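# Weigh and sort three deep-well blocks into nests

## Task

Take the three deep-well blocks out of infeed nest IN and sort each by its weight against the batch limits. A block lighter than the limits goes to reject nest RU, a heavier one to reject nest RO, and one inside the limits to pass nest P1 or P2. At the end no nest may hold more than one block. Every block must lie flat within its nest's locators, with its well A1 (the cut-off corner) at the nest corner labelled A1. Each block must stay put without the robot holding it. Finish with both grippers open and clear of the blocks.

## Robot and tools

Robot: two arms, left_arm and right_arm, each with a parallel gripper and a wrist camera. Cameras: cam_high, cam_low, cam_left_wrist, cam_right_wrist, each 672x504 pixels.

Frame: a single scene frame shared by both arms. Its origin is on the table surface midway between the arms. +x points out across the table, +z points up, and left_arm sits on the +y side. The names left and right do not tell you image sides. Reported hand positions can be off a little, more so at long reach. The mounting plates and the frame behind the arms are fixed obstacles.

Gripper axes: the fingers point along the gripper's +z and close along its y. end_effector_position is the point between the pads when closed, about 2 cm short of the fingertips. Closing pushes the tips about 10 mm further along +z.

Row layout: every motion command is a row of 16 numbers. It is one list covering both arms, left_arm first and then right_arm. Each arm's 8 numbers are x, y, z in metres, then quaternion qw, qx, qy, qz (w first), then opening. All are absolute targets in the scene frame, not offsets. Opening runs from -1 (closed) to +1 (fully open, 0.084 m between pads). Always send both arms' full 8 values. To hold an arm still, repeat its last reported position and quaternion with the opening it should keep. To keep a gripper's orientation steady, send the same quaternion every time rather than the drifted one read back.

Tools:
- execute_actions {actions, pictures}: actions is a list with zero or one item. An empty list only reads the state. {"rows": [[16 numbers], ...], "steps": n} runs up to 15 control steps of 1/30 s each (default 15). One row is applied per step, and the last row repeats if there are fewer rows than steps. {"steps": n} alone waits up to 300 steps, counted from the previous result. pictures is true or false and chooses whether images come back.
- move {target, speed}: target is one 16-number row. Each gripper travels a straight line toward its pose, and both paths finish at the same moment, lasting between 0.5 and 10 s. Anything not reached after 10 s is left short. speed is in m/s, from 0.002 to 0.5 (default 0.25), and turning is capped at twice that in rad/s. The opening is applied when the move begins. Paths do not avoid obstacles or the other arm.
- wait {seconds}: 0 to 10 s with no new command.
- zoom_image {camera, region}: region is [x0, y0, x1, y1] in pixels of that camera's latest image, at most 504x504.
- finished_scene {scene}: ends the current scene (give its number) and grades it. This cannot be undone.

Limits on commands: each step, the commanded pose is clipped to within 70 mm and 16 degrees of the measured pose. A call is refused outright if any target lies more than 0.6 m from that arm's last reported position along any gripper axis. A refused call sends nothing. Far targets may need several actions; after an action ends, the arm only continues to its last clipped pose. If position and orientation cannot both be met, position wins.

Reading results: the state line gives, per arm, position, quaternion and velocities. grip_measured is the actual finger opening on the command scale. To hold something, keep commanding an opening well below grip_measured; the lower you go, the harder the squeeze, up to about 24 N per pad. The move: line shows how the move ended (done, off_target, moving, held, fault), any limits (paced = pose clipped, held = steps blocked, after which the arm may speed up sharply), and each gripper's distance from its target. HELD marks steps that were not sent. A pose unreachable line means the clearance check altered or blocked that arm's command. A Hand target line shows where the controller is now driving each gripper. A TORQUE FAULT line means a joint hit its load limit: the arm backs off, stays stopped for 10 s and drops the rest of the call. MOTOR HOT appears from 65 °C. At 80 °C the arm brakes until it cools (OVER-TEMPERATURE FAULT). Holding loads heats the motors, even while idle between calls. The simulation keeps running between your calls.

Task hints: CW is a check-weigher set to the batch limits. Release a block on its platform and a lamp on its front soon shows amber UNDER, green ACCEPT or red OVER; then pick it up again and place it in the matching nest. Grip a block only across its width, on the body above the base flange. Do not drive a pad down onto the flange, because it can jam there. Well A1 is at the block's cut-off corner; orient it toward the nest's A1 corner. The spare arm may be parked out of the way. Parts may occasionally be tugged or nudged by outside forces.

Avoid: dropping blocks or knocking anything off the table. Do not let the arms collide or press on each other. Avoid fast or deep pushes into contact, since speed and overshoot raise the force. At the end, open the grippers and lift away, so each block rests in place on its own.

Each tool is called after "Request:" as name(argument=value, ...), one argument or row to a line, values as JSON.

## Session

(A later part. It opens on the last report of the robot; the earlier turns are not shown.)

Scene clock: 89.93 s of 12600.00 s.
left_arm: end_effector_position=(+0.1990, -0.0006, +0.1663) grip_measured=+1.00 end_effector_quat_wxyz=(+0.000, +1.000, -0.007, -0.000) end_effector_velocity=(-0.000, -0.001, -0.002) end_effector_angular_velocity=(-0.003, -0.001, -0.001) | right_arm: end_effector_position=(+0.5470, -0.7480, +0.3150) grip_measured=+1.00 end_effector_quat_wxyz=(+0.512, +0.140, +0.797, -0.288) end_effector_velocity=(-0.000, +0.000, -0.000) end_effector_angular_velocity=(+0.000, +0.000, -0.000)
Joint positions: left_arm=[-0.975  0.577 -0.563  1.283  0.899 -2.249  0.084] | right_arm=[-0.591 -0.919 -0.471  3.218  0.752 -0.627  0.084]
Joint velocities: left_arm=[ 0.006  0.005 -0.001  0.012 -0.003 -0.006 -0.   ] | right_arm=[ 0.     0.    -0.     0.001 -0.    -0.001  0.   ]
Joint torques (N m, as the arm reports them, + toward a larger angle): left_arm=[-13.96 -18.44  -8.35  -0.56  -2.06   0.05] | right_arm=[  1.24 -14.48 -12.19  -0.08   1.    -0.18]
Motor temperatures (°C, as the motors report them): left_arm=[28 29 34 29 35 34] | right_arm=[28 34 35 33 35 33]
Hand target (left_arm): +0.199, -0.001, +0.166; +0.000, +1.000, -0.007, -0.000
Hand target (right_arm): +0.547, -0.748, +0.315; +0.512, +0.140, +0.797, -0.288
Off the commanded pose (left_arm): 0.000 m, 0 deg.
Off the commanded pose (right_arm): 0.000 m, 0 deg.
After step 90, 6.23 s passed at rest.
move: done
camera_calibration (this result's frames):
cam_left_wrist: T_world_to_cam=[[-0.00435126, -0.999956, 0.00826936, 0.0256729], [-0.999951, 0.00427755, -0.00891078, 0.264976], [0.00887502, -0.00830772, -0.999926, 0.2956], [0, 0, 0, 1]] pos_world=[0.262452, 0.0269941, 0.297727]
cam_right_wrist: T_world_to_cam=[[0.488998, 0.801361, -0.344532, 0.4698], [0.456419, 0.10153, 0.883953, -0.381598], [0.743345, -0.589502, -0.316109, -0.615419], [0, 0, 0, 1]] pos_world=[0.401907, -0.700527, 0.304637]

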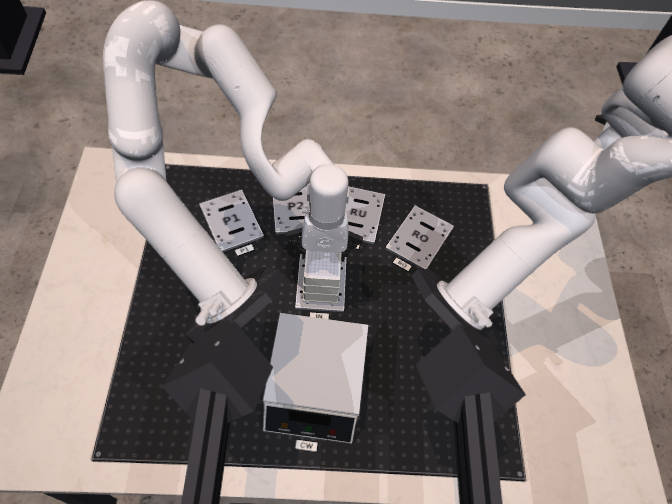

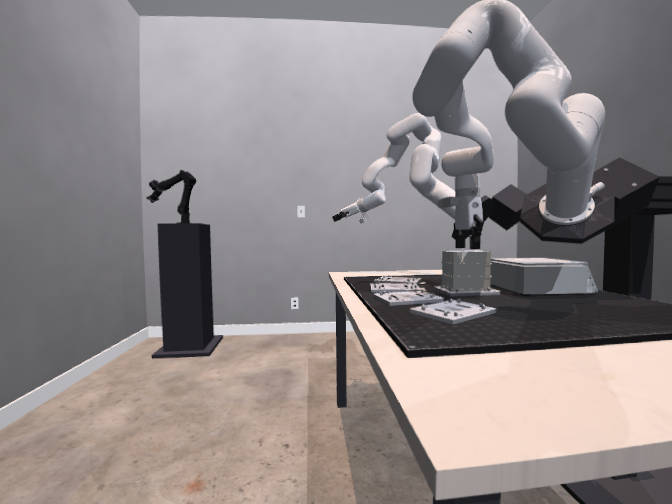

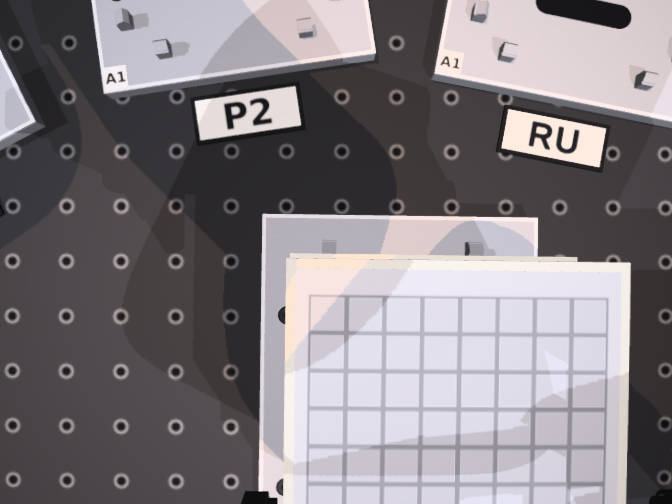

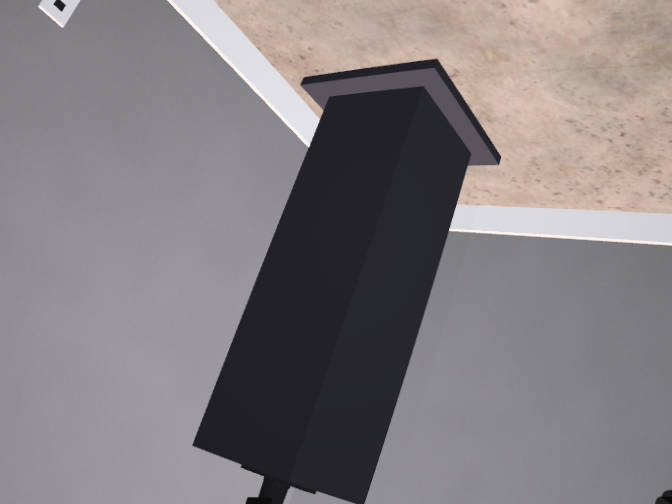

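Request:
move(
  target=[0.199,-0.0002,0.134,0,1,-0.007,0,1,0.547,-0.748,0.315,0.512,0.14,0.797,-0.288,1],
  speed=0.015,
)

Request:
move(
  target=[0.199,-0.0002,0.134,0,1,-0.007,0,0.3,0.547,-0.748,0.315,0.512,0.14,0.797,-0.288,1],
)

Request:
move(
  target=[0.199,-0.0002,0.2,0,1,-0.007,0,0.3,0.547,-0.748,0.315,0.512,0.14,0.797,-0.288,1],
  speed=0.06,
)

Scene clock: 103.27 s of 12600.00 s.
left_arm: end_effector_position=(+0.1990, -0.0003, +0.1343) grip_measured=+1.00 end_effector_quat_wxyz=(+0.000, +1.000, -0.007, -0.000) end_effector_velocity=(+0.000, +0.000, -0.003) end_effector_angular_velocity=(+0.001, -0.000, +0.000) | right_arm: end_effector_position=(+0.5470, -0.7480, +0.3150) grip_measured=+1.00 end_effector_quat_wxyz=(+0.512, +0.140, +0.797, -0.288) end_effector_velocity=(+0.000, -0.000, +0.000) end_effector_angular_velocity=(-0.001, -0.001, -0.000)
Joint positions: left_arm=[-0.881  0.656 -0.591  1.417  0.892 -2.314  0.084] | right_arm=[-0.591 -0.919 -0.471  3.218  0.752 -0.627  0.084]
Joint velocities: left_arm=[ 0.008  0.006 -0.002  0.011  0.001 -0.005  0.   ] | right_arm=[-0.    -0.    -0.    -0.     0.001  0.     0.   ]
Joint torques (N m, as the arm reports them, + toward a larger angle): left_arm=[-14.53 -18.93  -6.19  -0.23  -2.09   0.11] | right_arm=[  1.67 -16.   -11.78  -0.47   1.     0.08]
Motor temperatures (°C, as the motors report them): left_arm=[28 29 34 29 35 34] | right_arm=[28 34 35 33 35 33]
Hand target (left_arm): +0.199, -0.000, +0.134; +0.000, +1.000, -0.007, -0.000
Hand target (right_arm): +0.547, -0.748, +0.315; +0.512, +0.140, +0.797, -0.288
Off the commanded pose (left_arm): 0.000 m, 0 deg.
Off the commanded pose (right_arm): 0.000 m, 0 deg.
After step 90, 7.90 s passed at rest.
move: done
camera_calibration (this result's frames):
cam_left_wrist: T_world_to_cam=[[-0.00443268, -0.999955, 0.00836658, 0.0262531], [-0.999951, 0.0043587, -0.00883923, 0.26466], [0.00880237, -0.00840536, -0.999926, 0.26362], [0, 0, 0, 1]] pos_world=[0.262443, 0.0273142, 0.26572]
cam_right_wrist: T_world_to_cam=[[0.488998, 0.801361, -0.344532, 0.4698], [0.456419, 0.10153, 0.883953, -0.381598], [0.743345, -0.589502, -0.316109, -0.615419], [0, 0, 0, 1]] pos_world=[0.401907, -0.700527, 0.304637]

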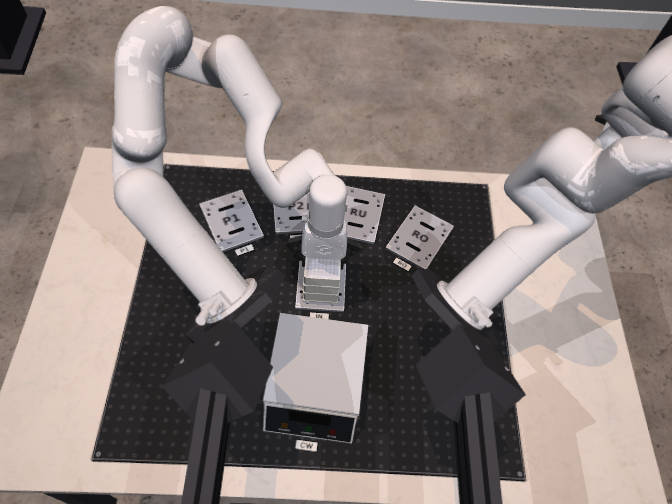

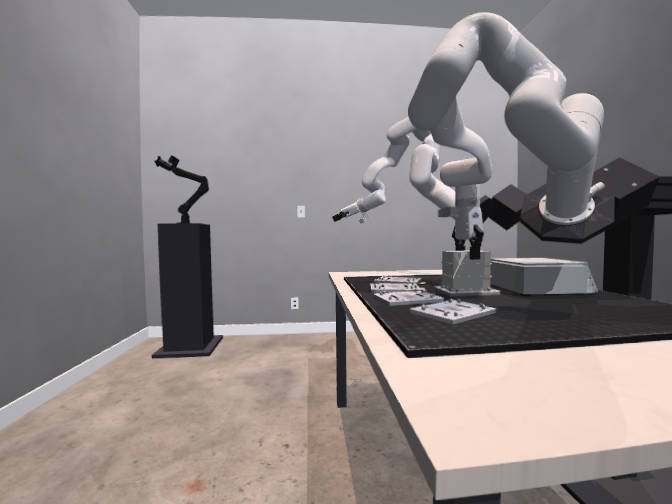

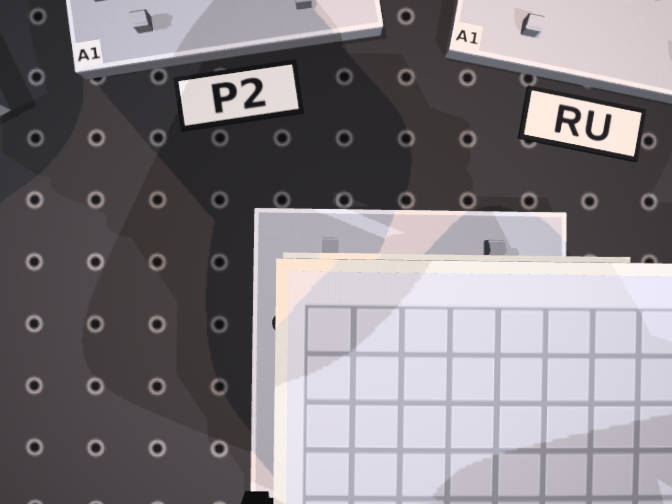

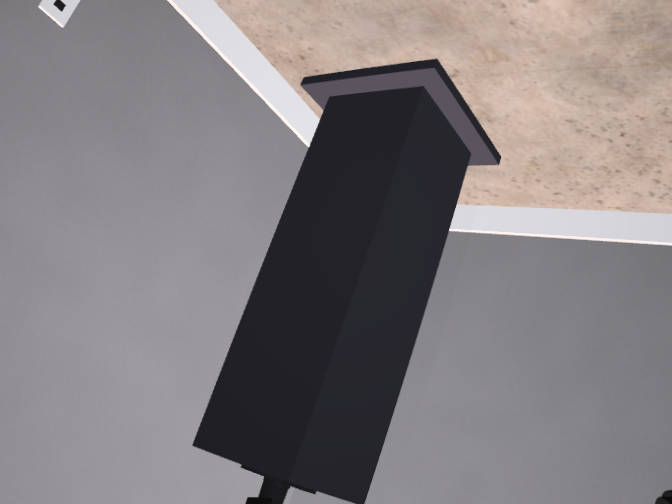

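Scene clock: 103.97 s of 12600.00 s.
left_arm: end_effector_position=(+0.1991, -0.0004, +0.1342) grip_measured=+0.96 end_effector_quat_wxyz=(+0.000, +1.000, -0.007, +0.000) end_effector_velocity=(-0.000, -0.000, +0.000) end_effector_angular_velocity=(-0.001, -0.000, -0.000) | right_arm: end_effector_position=(+0.5470, -0.7480, +0.3150) grip_measured=+1.00 end_effector_quat_wxyz=(+0.512, +0.140, +0.797, -0.288) end_effector_velocity=(-0.000, -0.000, -0.000) end_effector_angular_velocity=(-0.000, +0.000, -0.002)
Joint positions: left_arm=[-0.881  0.657 -0.591  1.418  0.892 -2.314  0.083] | right_arm=[-0.591 -0.919 -0.471  3.218  0.752 -0.627  0.084]
Joint velocities: left_arm=[ 0.     0.    -0.     0.001 -0.001 -0.001  0.   ] | right_arm=[-0.001  0.    -0.     0.001  0.    -0.     0.   ]
Joint torques (N m, as the arm reports them, + toward a larger angle): left_arm=[-12.36 -16.17  -5.48  -0.5   -1.09   0.12] | right_arm=[  1.33 -15.94 -11.88  -0.41   0.75  -0.33]
Motor temperatures (°C, as the motors report them): left_arm=[28 29 34 29 35 34] | right_arm=[28 34 35 33 35 33]
Hand target (left_arm): +0.199, -0.000, +0.134; +0.000, +1.000, -0.007, -0.000
Hand target (right_arm): +0.547, -0.748, +0.315; +0.512, +0.140, +0.797, -0.288
Off the commanded pose (left_arm): 0.000 m, 0 deg.
Off the commanded pose (right_arm): 0.000 m, 0 deg.
move: done
camera_calibration (this result's frames):
cam_left_wrist: T_world_to_cam=[[-0.00428428, -0.999952, 0.00886522, 0.0260087], [-0.999949, 0.00420294, -0.00917432, 0.264797], [0.00913661, -0.00890407, -0.999919, 0.263481], [0, 0, 0, 1]] pos_world=[0.262487, 0.0272405, 0.265659]
cam_right_wrist: T_world_to_cam=[[0.488998, 0.801361, -0.344532, 0.4698], [0.456419, 0.10153, 0.883953, -0.381598], [0.743346, -0.589502, -0.316109, -0.615419], [0, 0, 0, 1]] pos_world=[0.401907, -0.700527, 0.304637]

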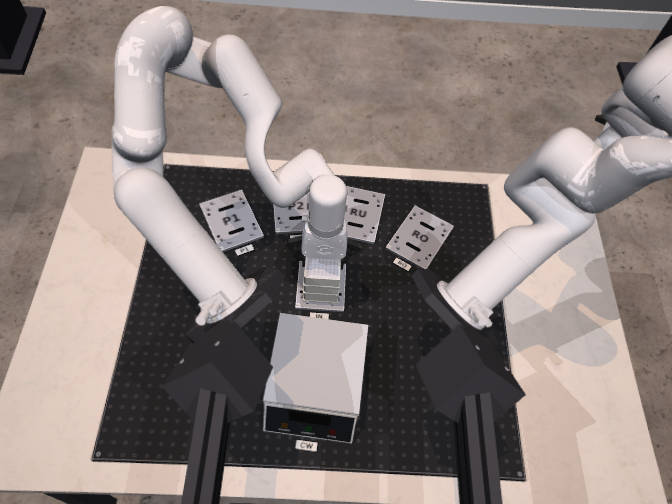

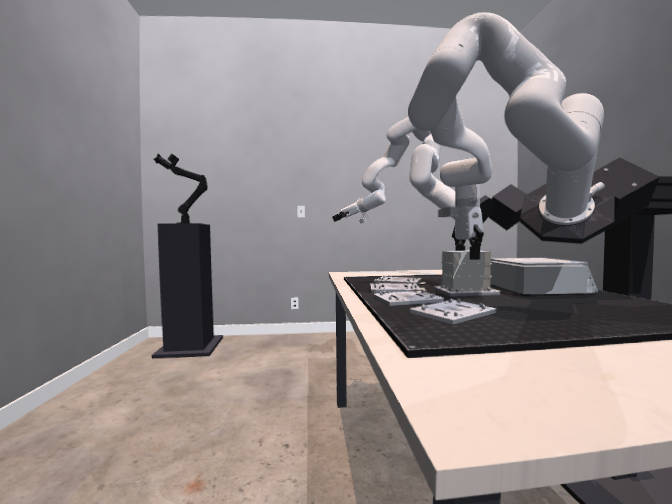

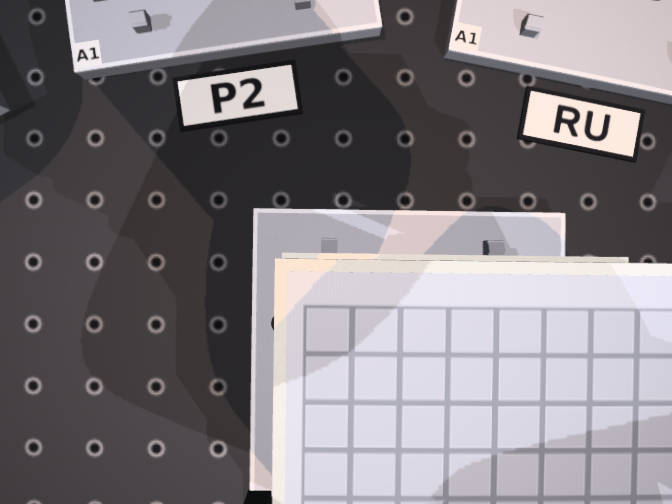

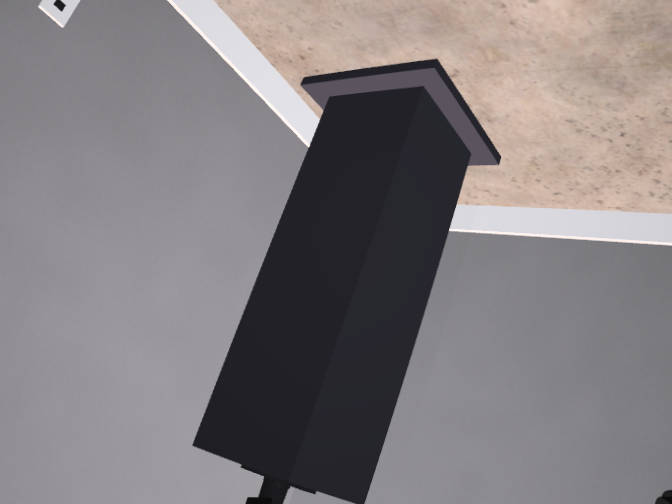

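Scene clock: 105.53 s of 12600.00 s.
left_arm: end_effector_position=(+0.1990, -0.0000, +0.1996) grip_measured=+0.96 end_effector_quat_wxyz=(-0.000, +1.000, -0.007, +0.000) end_effector_velocity=(+0.001, +0.000, +0.002) end_effector_angular_velocity=(+0.002, -0.001, +0.001) | right_arm: end_effector_position=(+0.5470, -0.7480, +0.3150) grip_measured=+1.00 end_effector_quat_wxyz=(+0.512, +0.140, +0.797, -0.288) end_effector_velocity=(-0.001, -0.000, -0.000) end_effector_angular_velocity=(+0.000, +0.001, -0.002)
Joint positions: left_arm=[-1.072  0.495 -0.543  1.141  0.923 -2.176  0.083] | right_arm=[-0.591 -0.919 -0.471  3.218  0.752 -0.627  0.084]
Joint velocities: left_arm=[-0.006 -0.005  0.    -0.01   0.005  0.005 -0.   ] | right_arm=[-0.002  0.     0.     0.001 -0.     0.    -0.   ]
Joint torques (N m, as the arm reports them, + toward a larger angle): left_arm=[-13.72 -18.48 -10.81  -0.48  -2.14  -0.06] | right_arm=[  0.97 -15.05 -11.96  -0.72   1.19  -0.21]
Motor temperatures (°C, as the motors report them): left_arm=[28 29 34 29 35 34] | right_arm=[28 34 35 33 35 33]
Hand target (left_arm): +0.199, -0.000, +0.200; -0.000, +1.000, -0.007, +0.000
Hand target (right_arm): +0.547, -0.748, +0.315; +0.512, +0.140, +0.797, -0.288
Off the commanded pose (left_arm): 0.000 m, 0 deg.
Off the commanded pose (right_arm): 0.000 m, 0 deg.
move: done
camera_calibration (this result's frames):
cam_left_wrist: T_world_to_cam=[[-0.0042923, -0.999962, 0.00762124, 0.0260778], [-0.999947, 0.00422059, -0.00940133, 0.265359], [0.0093688, -0.00766119, -0.999927, 0.3288], [0, 0, 0, 1]] pos_world=[0.262376, 0.0274758, 0.331072]
cam_right_wrist: T_world_to_cam=[[0.488998, 0.801361, -0.344532, 0.4698], [0.456419, 0.10153, 0.883953, -0.381598], [0.743346, -0.589502, -0.316109, -0.615419], [0, 0, 0, 1]] pos_world=[0.401907, -0.700527, 0.304637]

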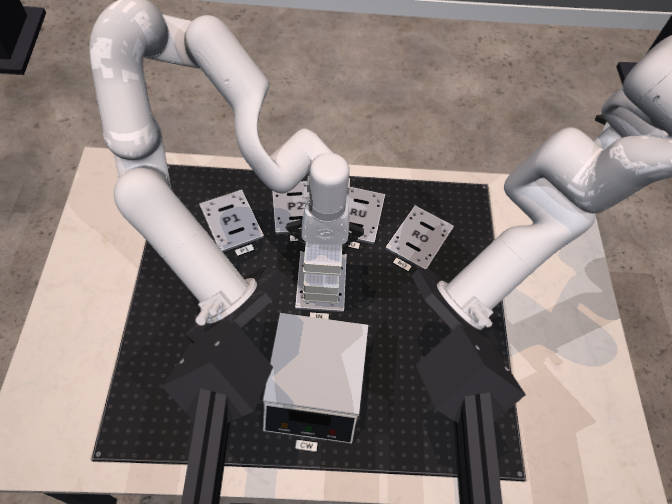

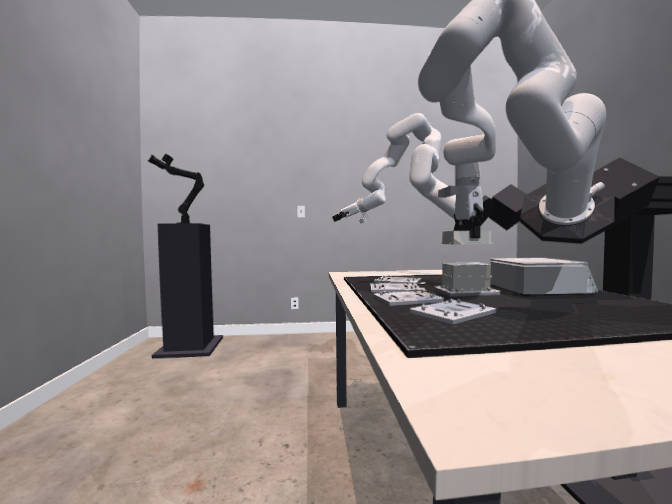

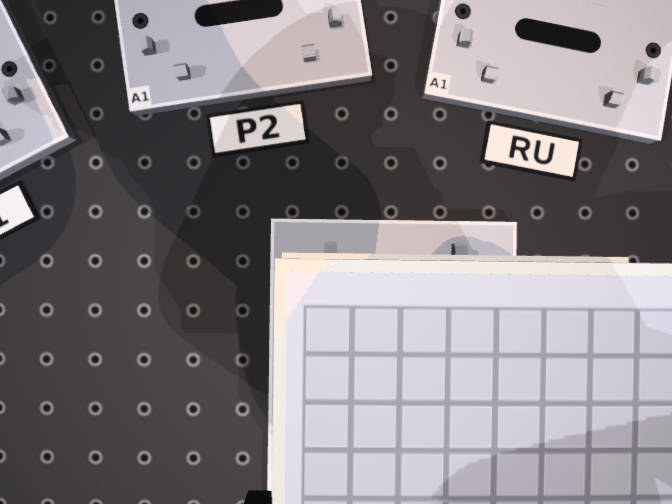

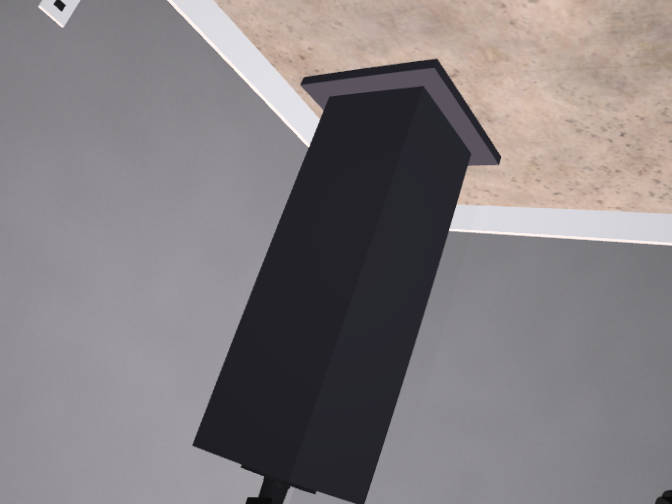

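Request:
move(
  target=[0.0,0.0,0.16,0,1,-0.007,0,0.3,0.547,-0.748,0.315,0.512,0.14,0.797,-0.288,1],
  speed=0.12,
)

Request:
zoom_image(
  camera="cam_low",
  region=[430, 210, 610, 310],
)

Scene clock: 117.67 s of 12600.00 s.
left_arm: end_effector_position=(+0.0007, +0.0006, +0.1596) grip_measured=+0.96 end_effector_quat_wxyz=(+0.000, +1.000, -0.007, -0.000) end_effector_velocity=(-0.002, +0.000, -0.000) end_effector_angular_velocity=(+0.002, -0.003, -0.001) | right_arm: end_effector_position=(+0.5470, -0.7480, +0.3150) grip_measured=+1.00 end_effector_quat_wxyz=(+0.512, +0.140, +0.797, -0.288) end_effector_velocity=(+0.000, +0.000, -0.000) end_effector_angular_velocity=(-0.000, +0.000, +0.001)
Joint positions: left_arm=[-1.527  1.015 -0.613  1.045  0.642 -2.678  0.083] | right_arm=[-0.591 -0.919 -0.471  3.218  0.752 -0.627  0.084]
Joint velocities: left_arm=[-0.011  0.007 -0.004 -0.01  -0.002  0.    -0.   ] | right_arm=[-0.001  0.    -0.    -0.002 -0.     0.002 -0.   ]
Joint torques (N m, as the arm reports them, + toward a larger angle): left_arm=[ -9.39 -25.59 -11.56  -0.39  -2.17   0.07] | right_arm=[  1.84 -15.43 -12.37  -0.43   0.96  -0.31]
Motor temperatures (°C, as the motors report them): left_arm=[28 29 34 29 35 34] | right_arm=[28 34 35 33 35 33]
Hand target (left_arm): +0.000, +0.001, +0.160; +0.000, +1.000, -0.007, +0.000
Hand target (right_arm): +0.547, -0.748, +0.315; +0.512, +0.140, +0.797, -0.288
Off the commanded pose (left_arm): 0.001 m, 0 deg.
Off the commanded pose (right_arm): 0.000 m, 0 deg.
After step 90, 6.87 s passed at rest.
move: done
camera_calibration (this result's frames):
cam_left_wrist: T_world_to_cam=[[-0.0041137, -0.999956, 0.00848794, 0.0259957], [-0.999953, 0.00403842, -0.00886751, 0.0665899], [0.00883284, -0.00852401, -0.999925, 0.290682], [0, 0, 0, 1]] pos_world=[0.0641261, 0.0282034, 0.29103]
cam_right_wrist: T_world_to_cam=[[0.488998, 0.801361, -0.344532, 0.4698], [0.456419, 0.10153, 0.883953, -0.381598], [0.743345, -0.589502, -0.316109, -0.615419], [0, 0, 0, 1]] pos_world=[0.401907, -0.700527, 0.304637]

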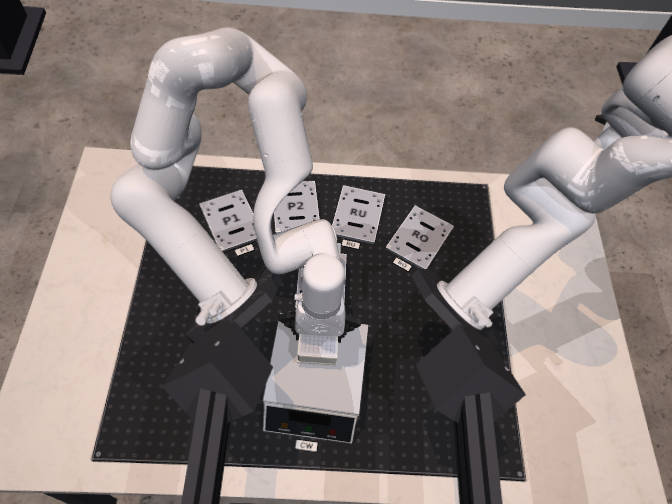

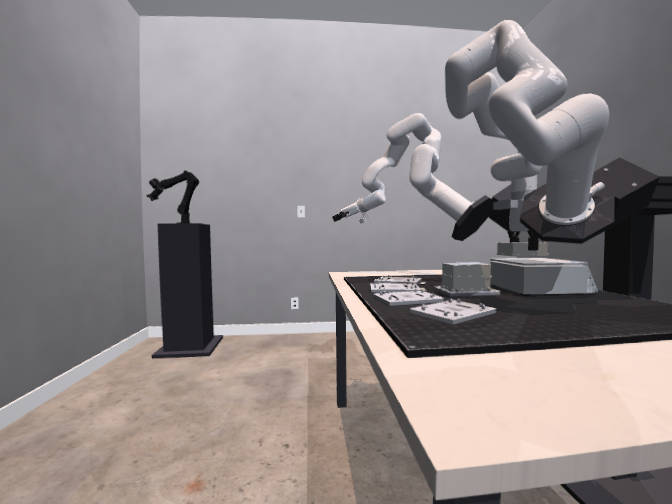

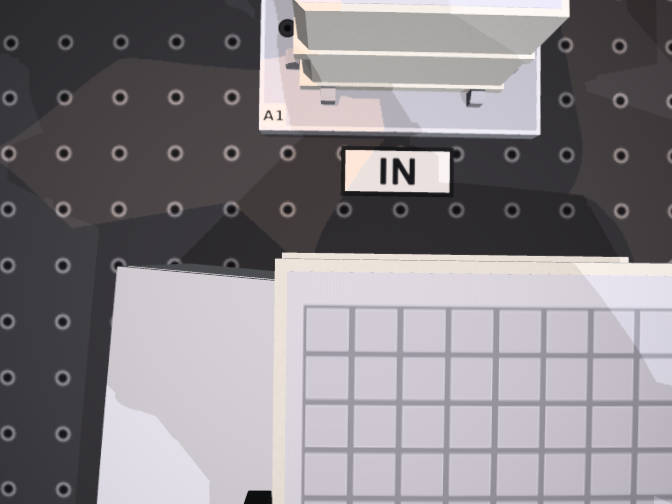

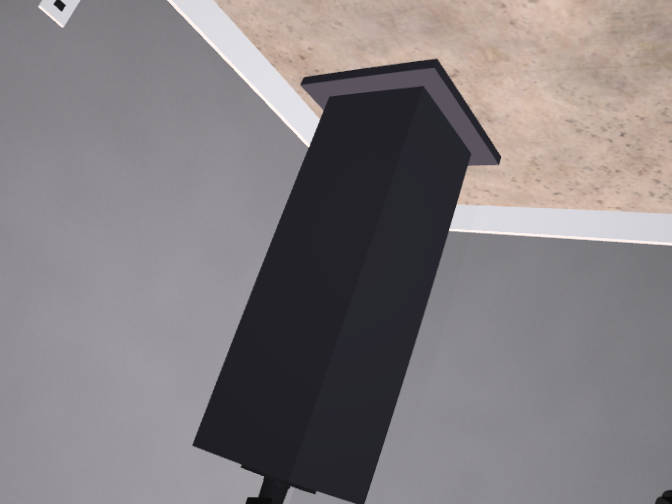

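Region (430, 210, 610, 310) of cam_low's 672x504 image, scaled by 2.800, with more detail than that image has.

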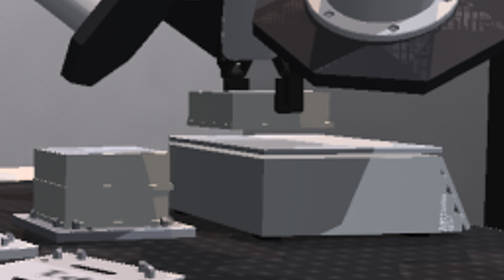

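Move further back; parallax will give the platform height.

Request:
move(
  target=[-0.035,-0.01,0.16,0,1,-0.007,0,0.3,0.547,-0.748,0.315,0.512,0.14,0.797,-0.288,1],
  speed=0.08,
)

Scene clock: 125.80 s of 12600.00 s.
left_arm: end_effector_position=(-0.0347, -0.0098, +0.1599) grip_measured=+0.96 end_effector_quat_wxyz=(+0.000, +1.000, -0.007, -0.000) end_effector_velocity=(-0.002, -0.000, +0.000) end_effector_angular_velocity=(+0.003, -0.003, -0.002) | right_arm: end_effector_position=(+0.5470, -0.7480, +0.3150) grip_measured=+1.00 end_effector_quat_wxyz=(+0.512, +0.140, +0.797, -0.288) end_effector_velocity=(-0.000, +0.000, -0.000) end_effector_angular_velocity=(+0.001, +0.001, -0.001)
Joint positions: left_arm=[-1.668  1.104 -0.68   0.894  0.584 -2.653  0.083] | right_arm=[-0.591 -0.919 -0.471  3.218  0.752 -0.627  0.084]
Joint velocities: left_arm=[-0.012  0.005 -0.005 -0.018 -0.     0.01  -0.   ] | right_arm=[-0.    -0.     0.     0.002 -0.002 -0.001 -0.   ]
Joint torques (N m, as the arm reports them, + toward a larger angle): left_arm=[ -8.18 -28.63 -12.62  -0.76  -2.3    0.13] | right_arm=[  1.26 -14.99 -12.07  -0.59   1.1   -0.19]
Motor temperatures (°C, as the motors report them): left_arm=[28 30 34 29 35 34] | right_arm=[28 34 35 33 35 33]
Hand target (left_arm): -0.035, -0.010, +0.160; -0.000, +1.000, -0.007, +0.000
Hand target (right_arm): +0.547, -0.748, +0.315; +0.512, +0.140, +0.797, -0.288
Off the commanded pose (left_arm): 0.000 m, 0 deg.
Off the commanded pose (right_arm): 0.000 m, 0 deg.
After step 90, 4.17 s passed at rest.
move: done
camera_calibration (this result's frames):
cam_left_wrist: T_world_to_cam=[[-0.00410002, -0.999957, 0.00831157, 0.0154539], [-0.999951, 0.00402504, -0.00901865, 0.0313054], [0.00898481, -0.00834814, -0.999925, 0.291161], [0, 0, 0, 1]] pos_world=[0.0287512, 0.0177578, 0.291293]
cam_right_wrist: T_world_to_cam=[[0.488998, 0.801361, -0.344532, 0.4698], [0.456419, 0.10153, 0.883953, -0.381598], [0.743345, -0.589502, -0.316109, -0.615419], [0, 0, 0, 1]] pos_world=[0.401907, -0.700527, 0.304637]

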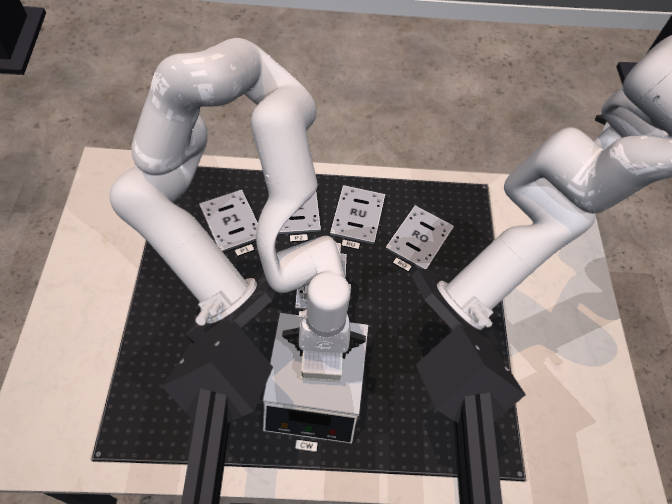

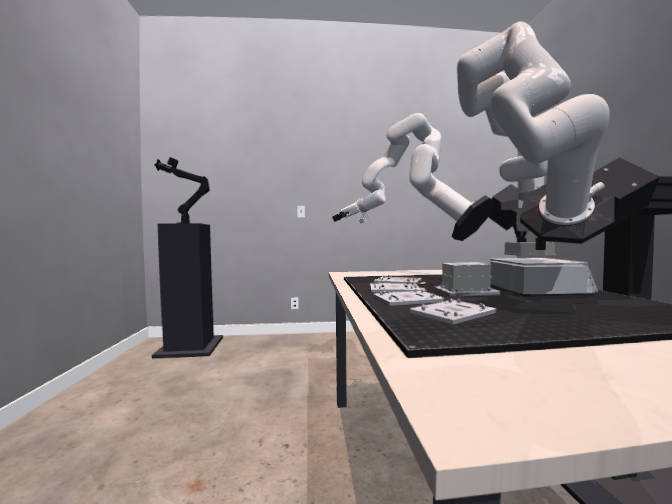

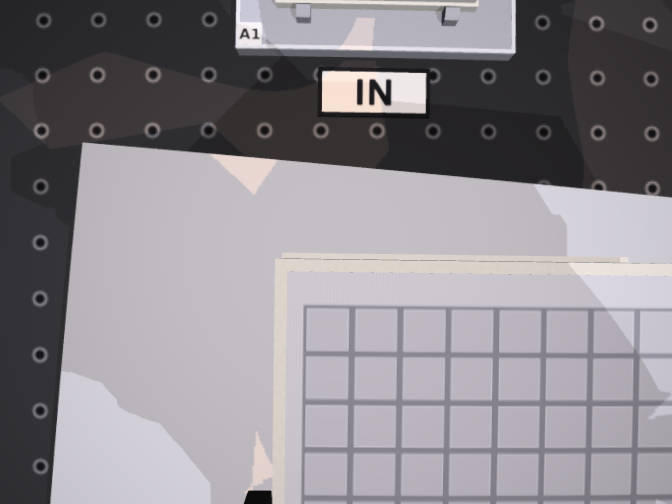

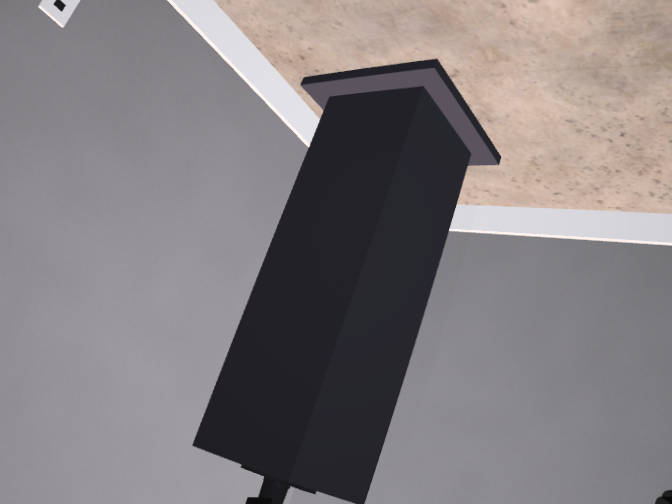

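Request:
move(
  target=[-0.035,-0.01,0.143,0,1,-0.007,0,0.3,0.547,-0.748,0.315,0.512,0.14,0.797,-0.288,1],
  speed=0.01,
)

Request:
zoom_image(
  camera="cam_low",
  region=[470, 220, 610, 300],
)

Scene clock: 138.97 s of 12600.00 s.
left_arm: end_effector_position=(-0.0350, -0.0100, +0.1433) grip_measured=+0.96 end_effector_quat_wxyz=(-0.000, +1.000, -0.007, -0.000) end_effector_velocity=(+0.000, -0.000, -0.003) end_effector_angular_velocity=(-0.001, -0.001, +0.001) | right_arm: end_effector_position=(+0.5470, -0.7480, +0.3150) grip_measured=+1.00 end_effector_quat_wxyz=(+0.512, +0.140, +0.797, -0.288) end_effector_velocity=(+0.000, -0.000, +0.000) end_effector_angular_velocity=(-0.000, -0.003, -0.001)
Joint positions: left_arm=[-1.619  1.156 -0.702  0.996  0.583 -2.72   0.083] | right_arm=[-0.591 -0.919 -0.471  3.218  0.752 -0.627  0.084]
Joint velocities: left_arm=[ 0.009  0.009 -0.004  0.02   0.001 -0.014 -0.   ] | right_arm=[ 0.     0.    -0.     0.     0.002  0.001  0.   ]
Joint torques (N m, as the arm reports them, + toward a larger angle): left_arm=[ -8.68 -28.72 -11.83  -0.51  -2.24   0.29] | right_arm=[  2.06 -15.71 -12.55  -0.6    0.77  -0.37]
Motor temperatures (°C, as the motors report them): left_arm=[28 30 34 29 35 34] | right_arm=[28 34 35 33 35 33]
Hand target (left_arm): -0.035, -0.010, +0.143; +0.000, +1.000, -0.007, -0.000
Hand target (right_arm): +0.547, -0.748, +0.315; +0.512, +0.140, +0.797, -0.288
Off the commanded pose (left_arm): 0.000 m, 0 deg.
Off the commanded pose (right_arm): 0.000 m, 0 deg.
After step 90, 8.27 s passed at rest.
move: done
camera_calibration (this result's frames):
cam_left_wrist: T_world_to_cam=[[-0.00448117, -0.999957, 0.00807122, 0.0154844], [-0.99995, 0.00440874, -0.0089704, 0.0308187], [0.00893444, -0.00811102, -0.999927, 0.274629], [0, 0, 0, 1]] pos_world=[0.0284329, 0.0175754, 0.27476]
cam_right_wrist: T_world_to_cam=[[0.488998, 0.801361, -0.344532, 0.4698], [0.456419, 0.10153, 0.883953, -0.381598], [0.743345, -0.589502, -0.316109, -0.615419], [0, 0, 0, 1]] pos_world=[0.401907, -0.700527, 0.304637]

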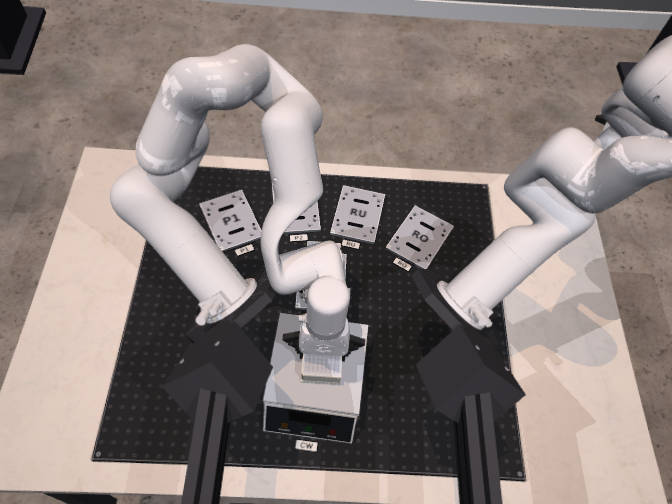

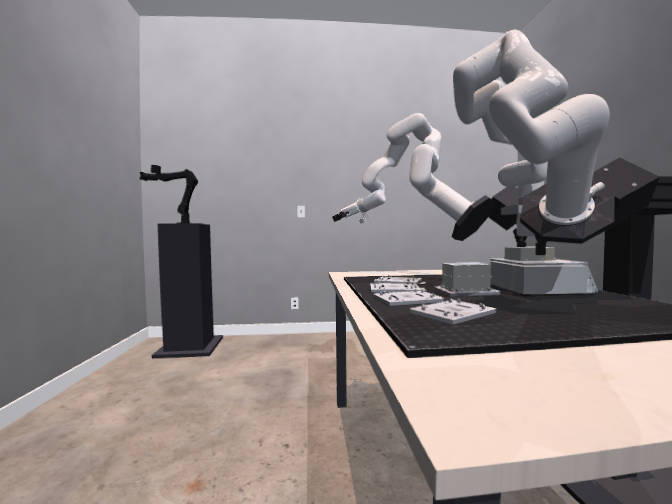

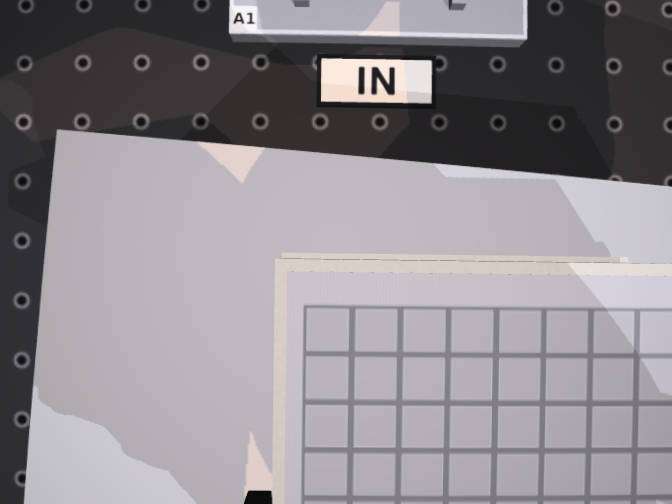

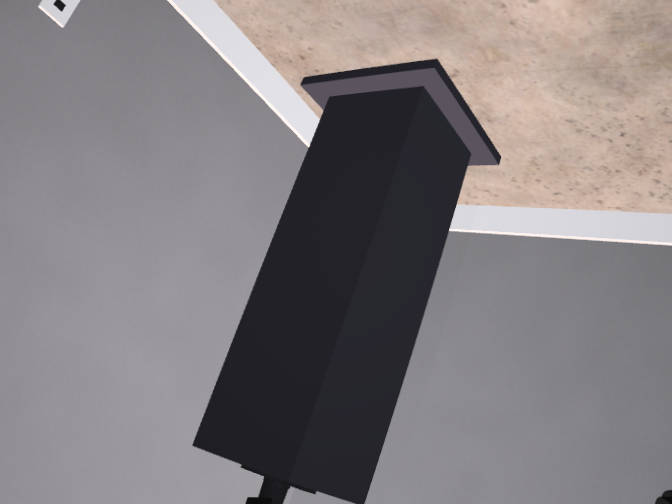

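Region (470, 220, 610, 300) of cam_low's 672x504 image, scaled by 3.600, with more detail than that image has; it fills the top 288 rows of this view, and the rest is white.

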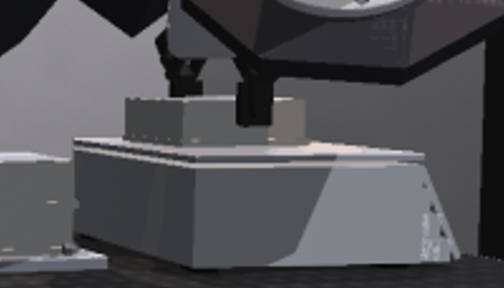

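Request:
move(
  target=[-0.035,-0.01,0.139,0,1,-0.007,0,0.3,0.547,-0.748,0.315,0.512,0.14,0.797,-0.288,1],
  speed=0.005,
)

Scene clock: 153.93 s of 12600.00 s.
left_arm: end_effector_position=(-0.0351, -0.0114, +0.1402) grip_measured=+0.96 end_effector_quat_wxyz=(+0.002, +1.000, -0.006, -0.001) end_effector_velocity=(+0.000, -0.000, -0.001) end_effector_angular_velocity=(-0.001, -0.001, +0.000) | right_arm: end_effector_position=(+0.5470, -0.7480, +0.3150) grip_measured=+1.00 end_effector_quat_wxyz=(+0.512, +0.140, +0.797, -0.288) end_effector_velocity=(-0.000, +0.000, -0.000) end_effector_angular_velocity=(+0.002, +0.001, +0.000)
Joint positions: left_arm=[-1.606  1.167 -0.708  1.021  0.583 -2.737  0.083] | right_arm=[-0.591 -0.919 -0.471  3.218  0.752 -0.627  0.084]
Joint velocities: left_arm=[ 0.004  0.004 -0.002  0.01   0.001 -0.007  0.   ] | right_arm=[ 0.     0.     0.     0.    -0.002  0.     0.   ]
Joint torques (N m, as the arm reports them, + toward a larger angle): left_arm=[ -7.32 -17.79  -8.58   0.25  -0.94   0.16] | right_arm=[  1.7  -14.97 -12.32  -0.47   0.92  -0.17]
Motor temperatures (°C, as the motors report them): left_arm=[28 30 34 29 35 34] | right_arm=[28 34 35 33 35 33]
Hand target (left_arm): -0.035, -0.010, +0.139; +0.000, +1.000, -0.007, -0.000
Hand target (right_arm): +0.547, -0.748, +0.315; +0.512, +0.140, +0.797, -0.288
Off the commanded pose (left_arm): 0.002 m, 0 deg.
Off the commanded pose (right_arm): 0.000 m, 0 deg.
After step 90, 10.93 s passed at rest.
move: done
camera_calibration (this result's frames):
cam_left_wrist: T_world_to_cam=[[-0.00269991, -0.999932, 0.0113112, 0.0136603], [-0.999968, 0.00261403, -0.00759971, 0.0305343], [0.00756963, -0.0113314, -0.999907, 0.271451], [0, 0, 0, 1]] pos_world=[0.0285154, 0.0166555, 0.271503]
cam_right_wrist: T_world_to_cam=[[0.488998, 0.801361, -0.344532, 0.4698], [0.456419, 0.10153, 0.883953, -0.381598], [0.743345, -0.589502, -0.316109, -0.615419], [0, 0, 0, 1]] pos_world=[0.401907, -0.700527, 0.304637]

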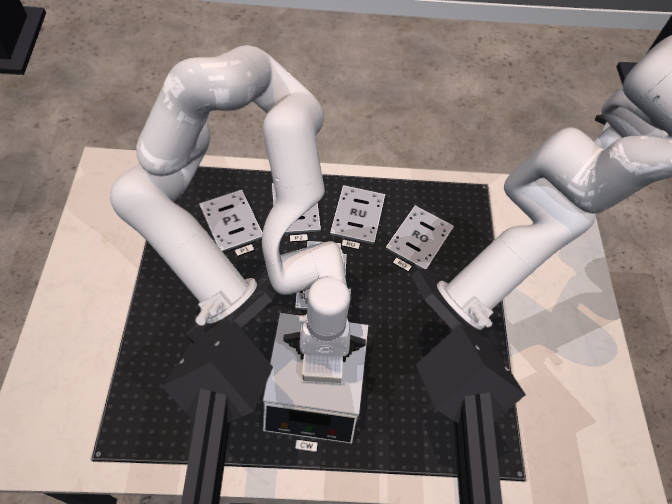

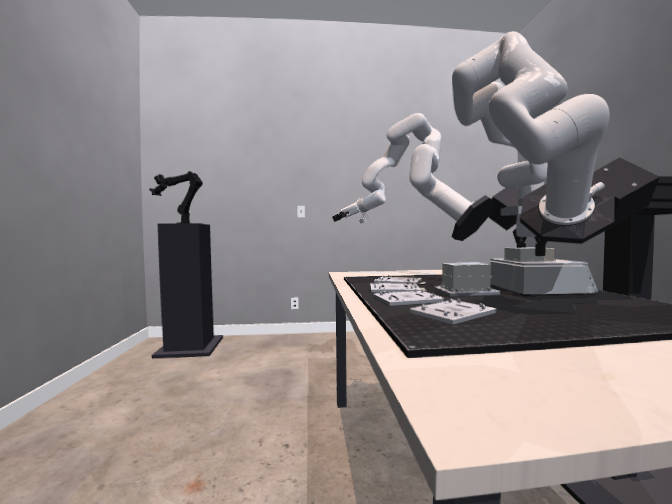

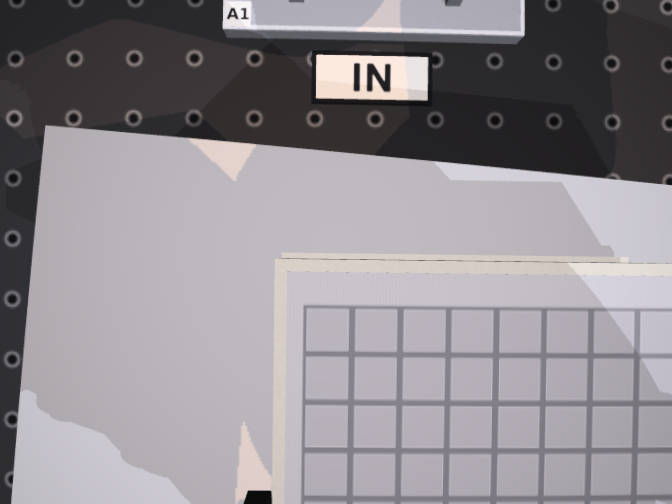

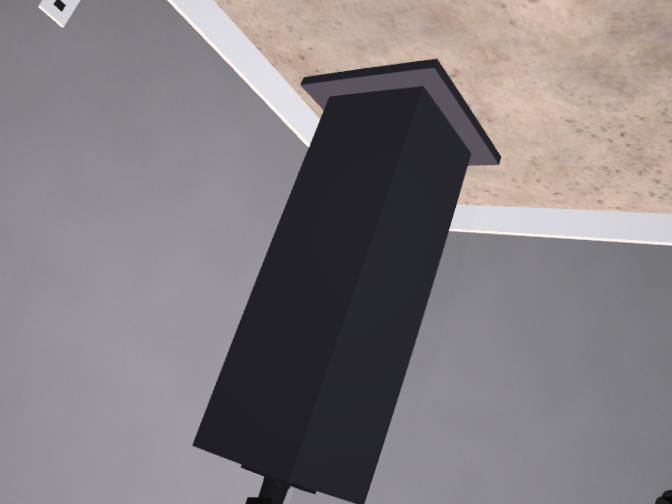

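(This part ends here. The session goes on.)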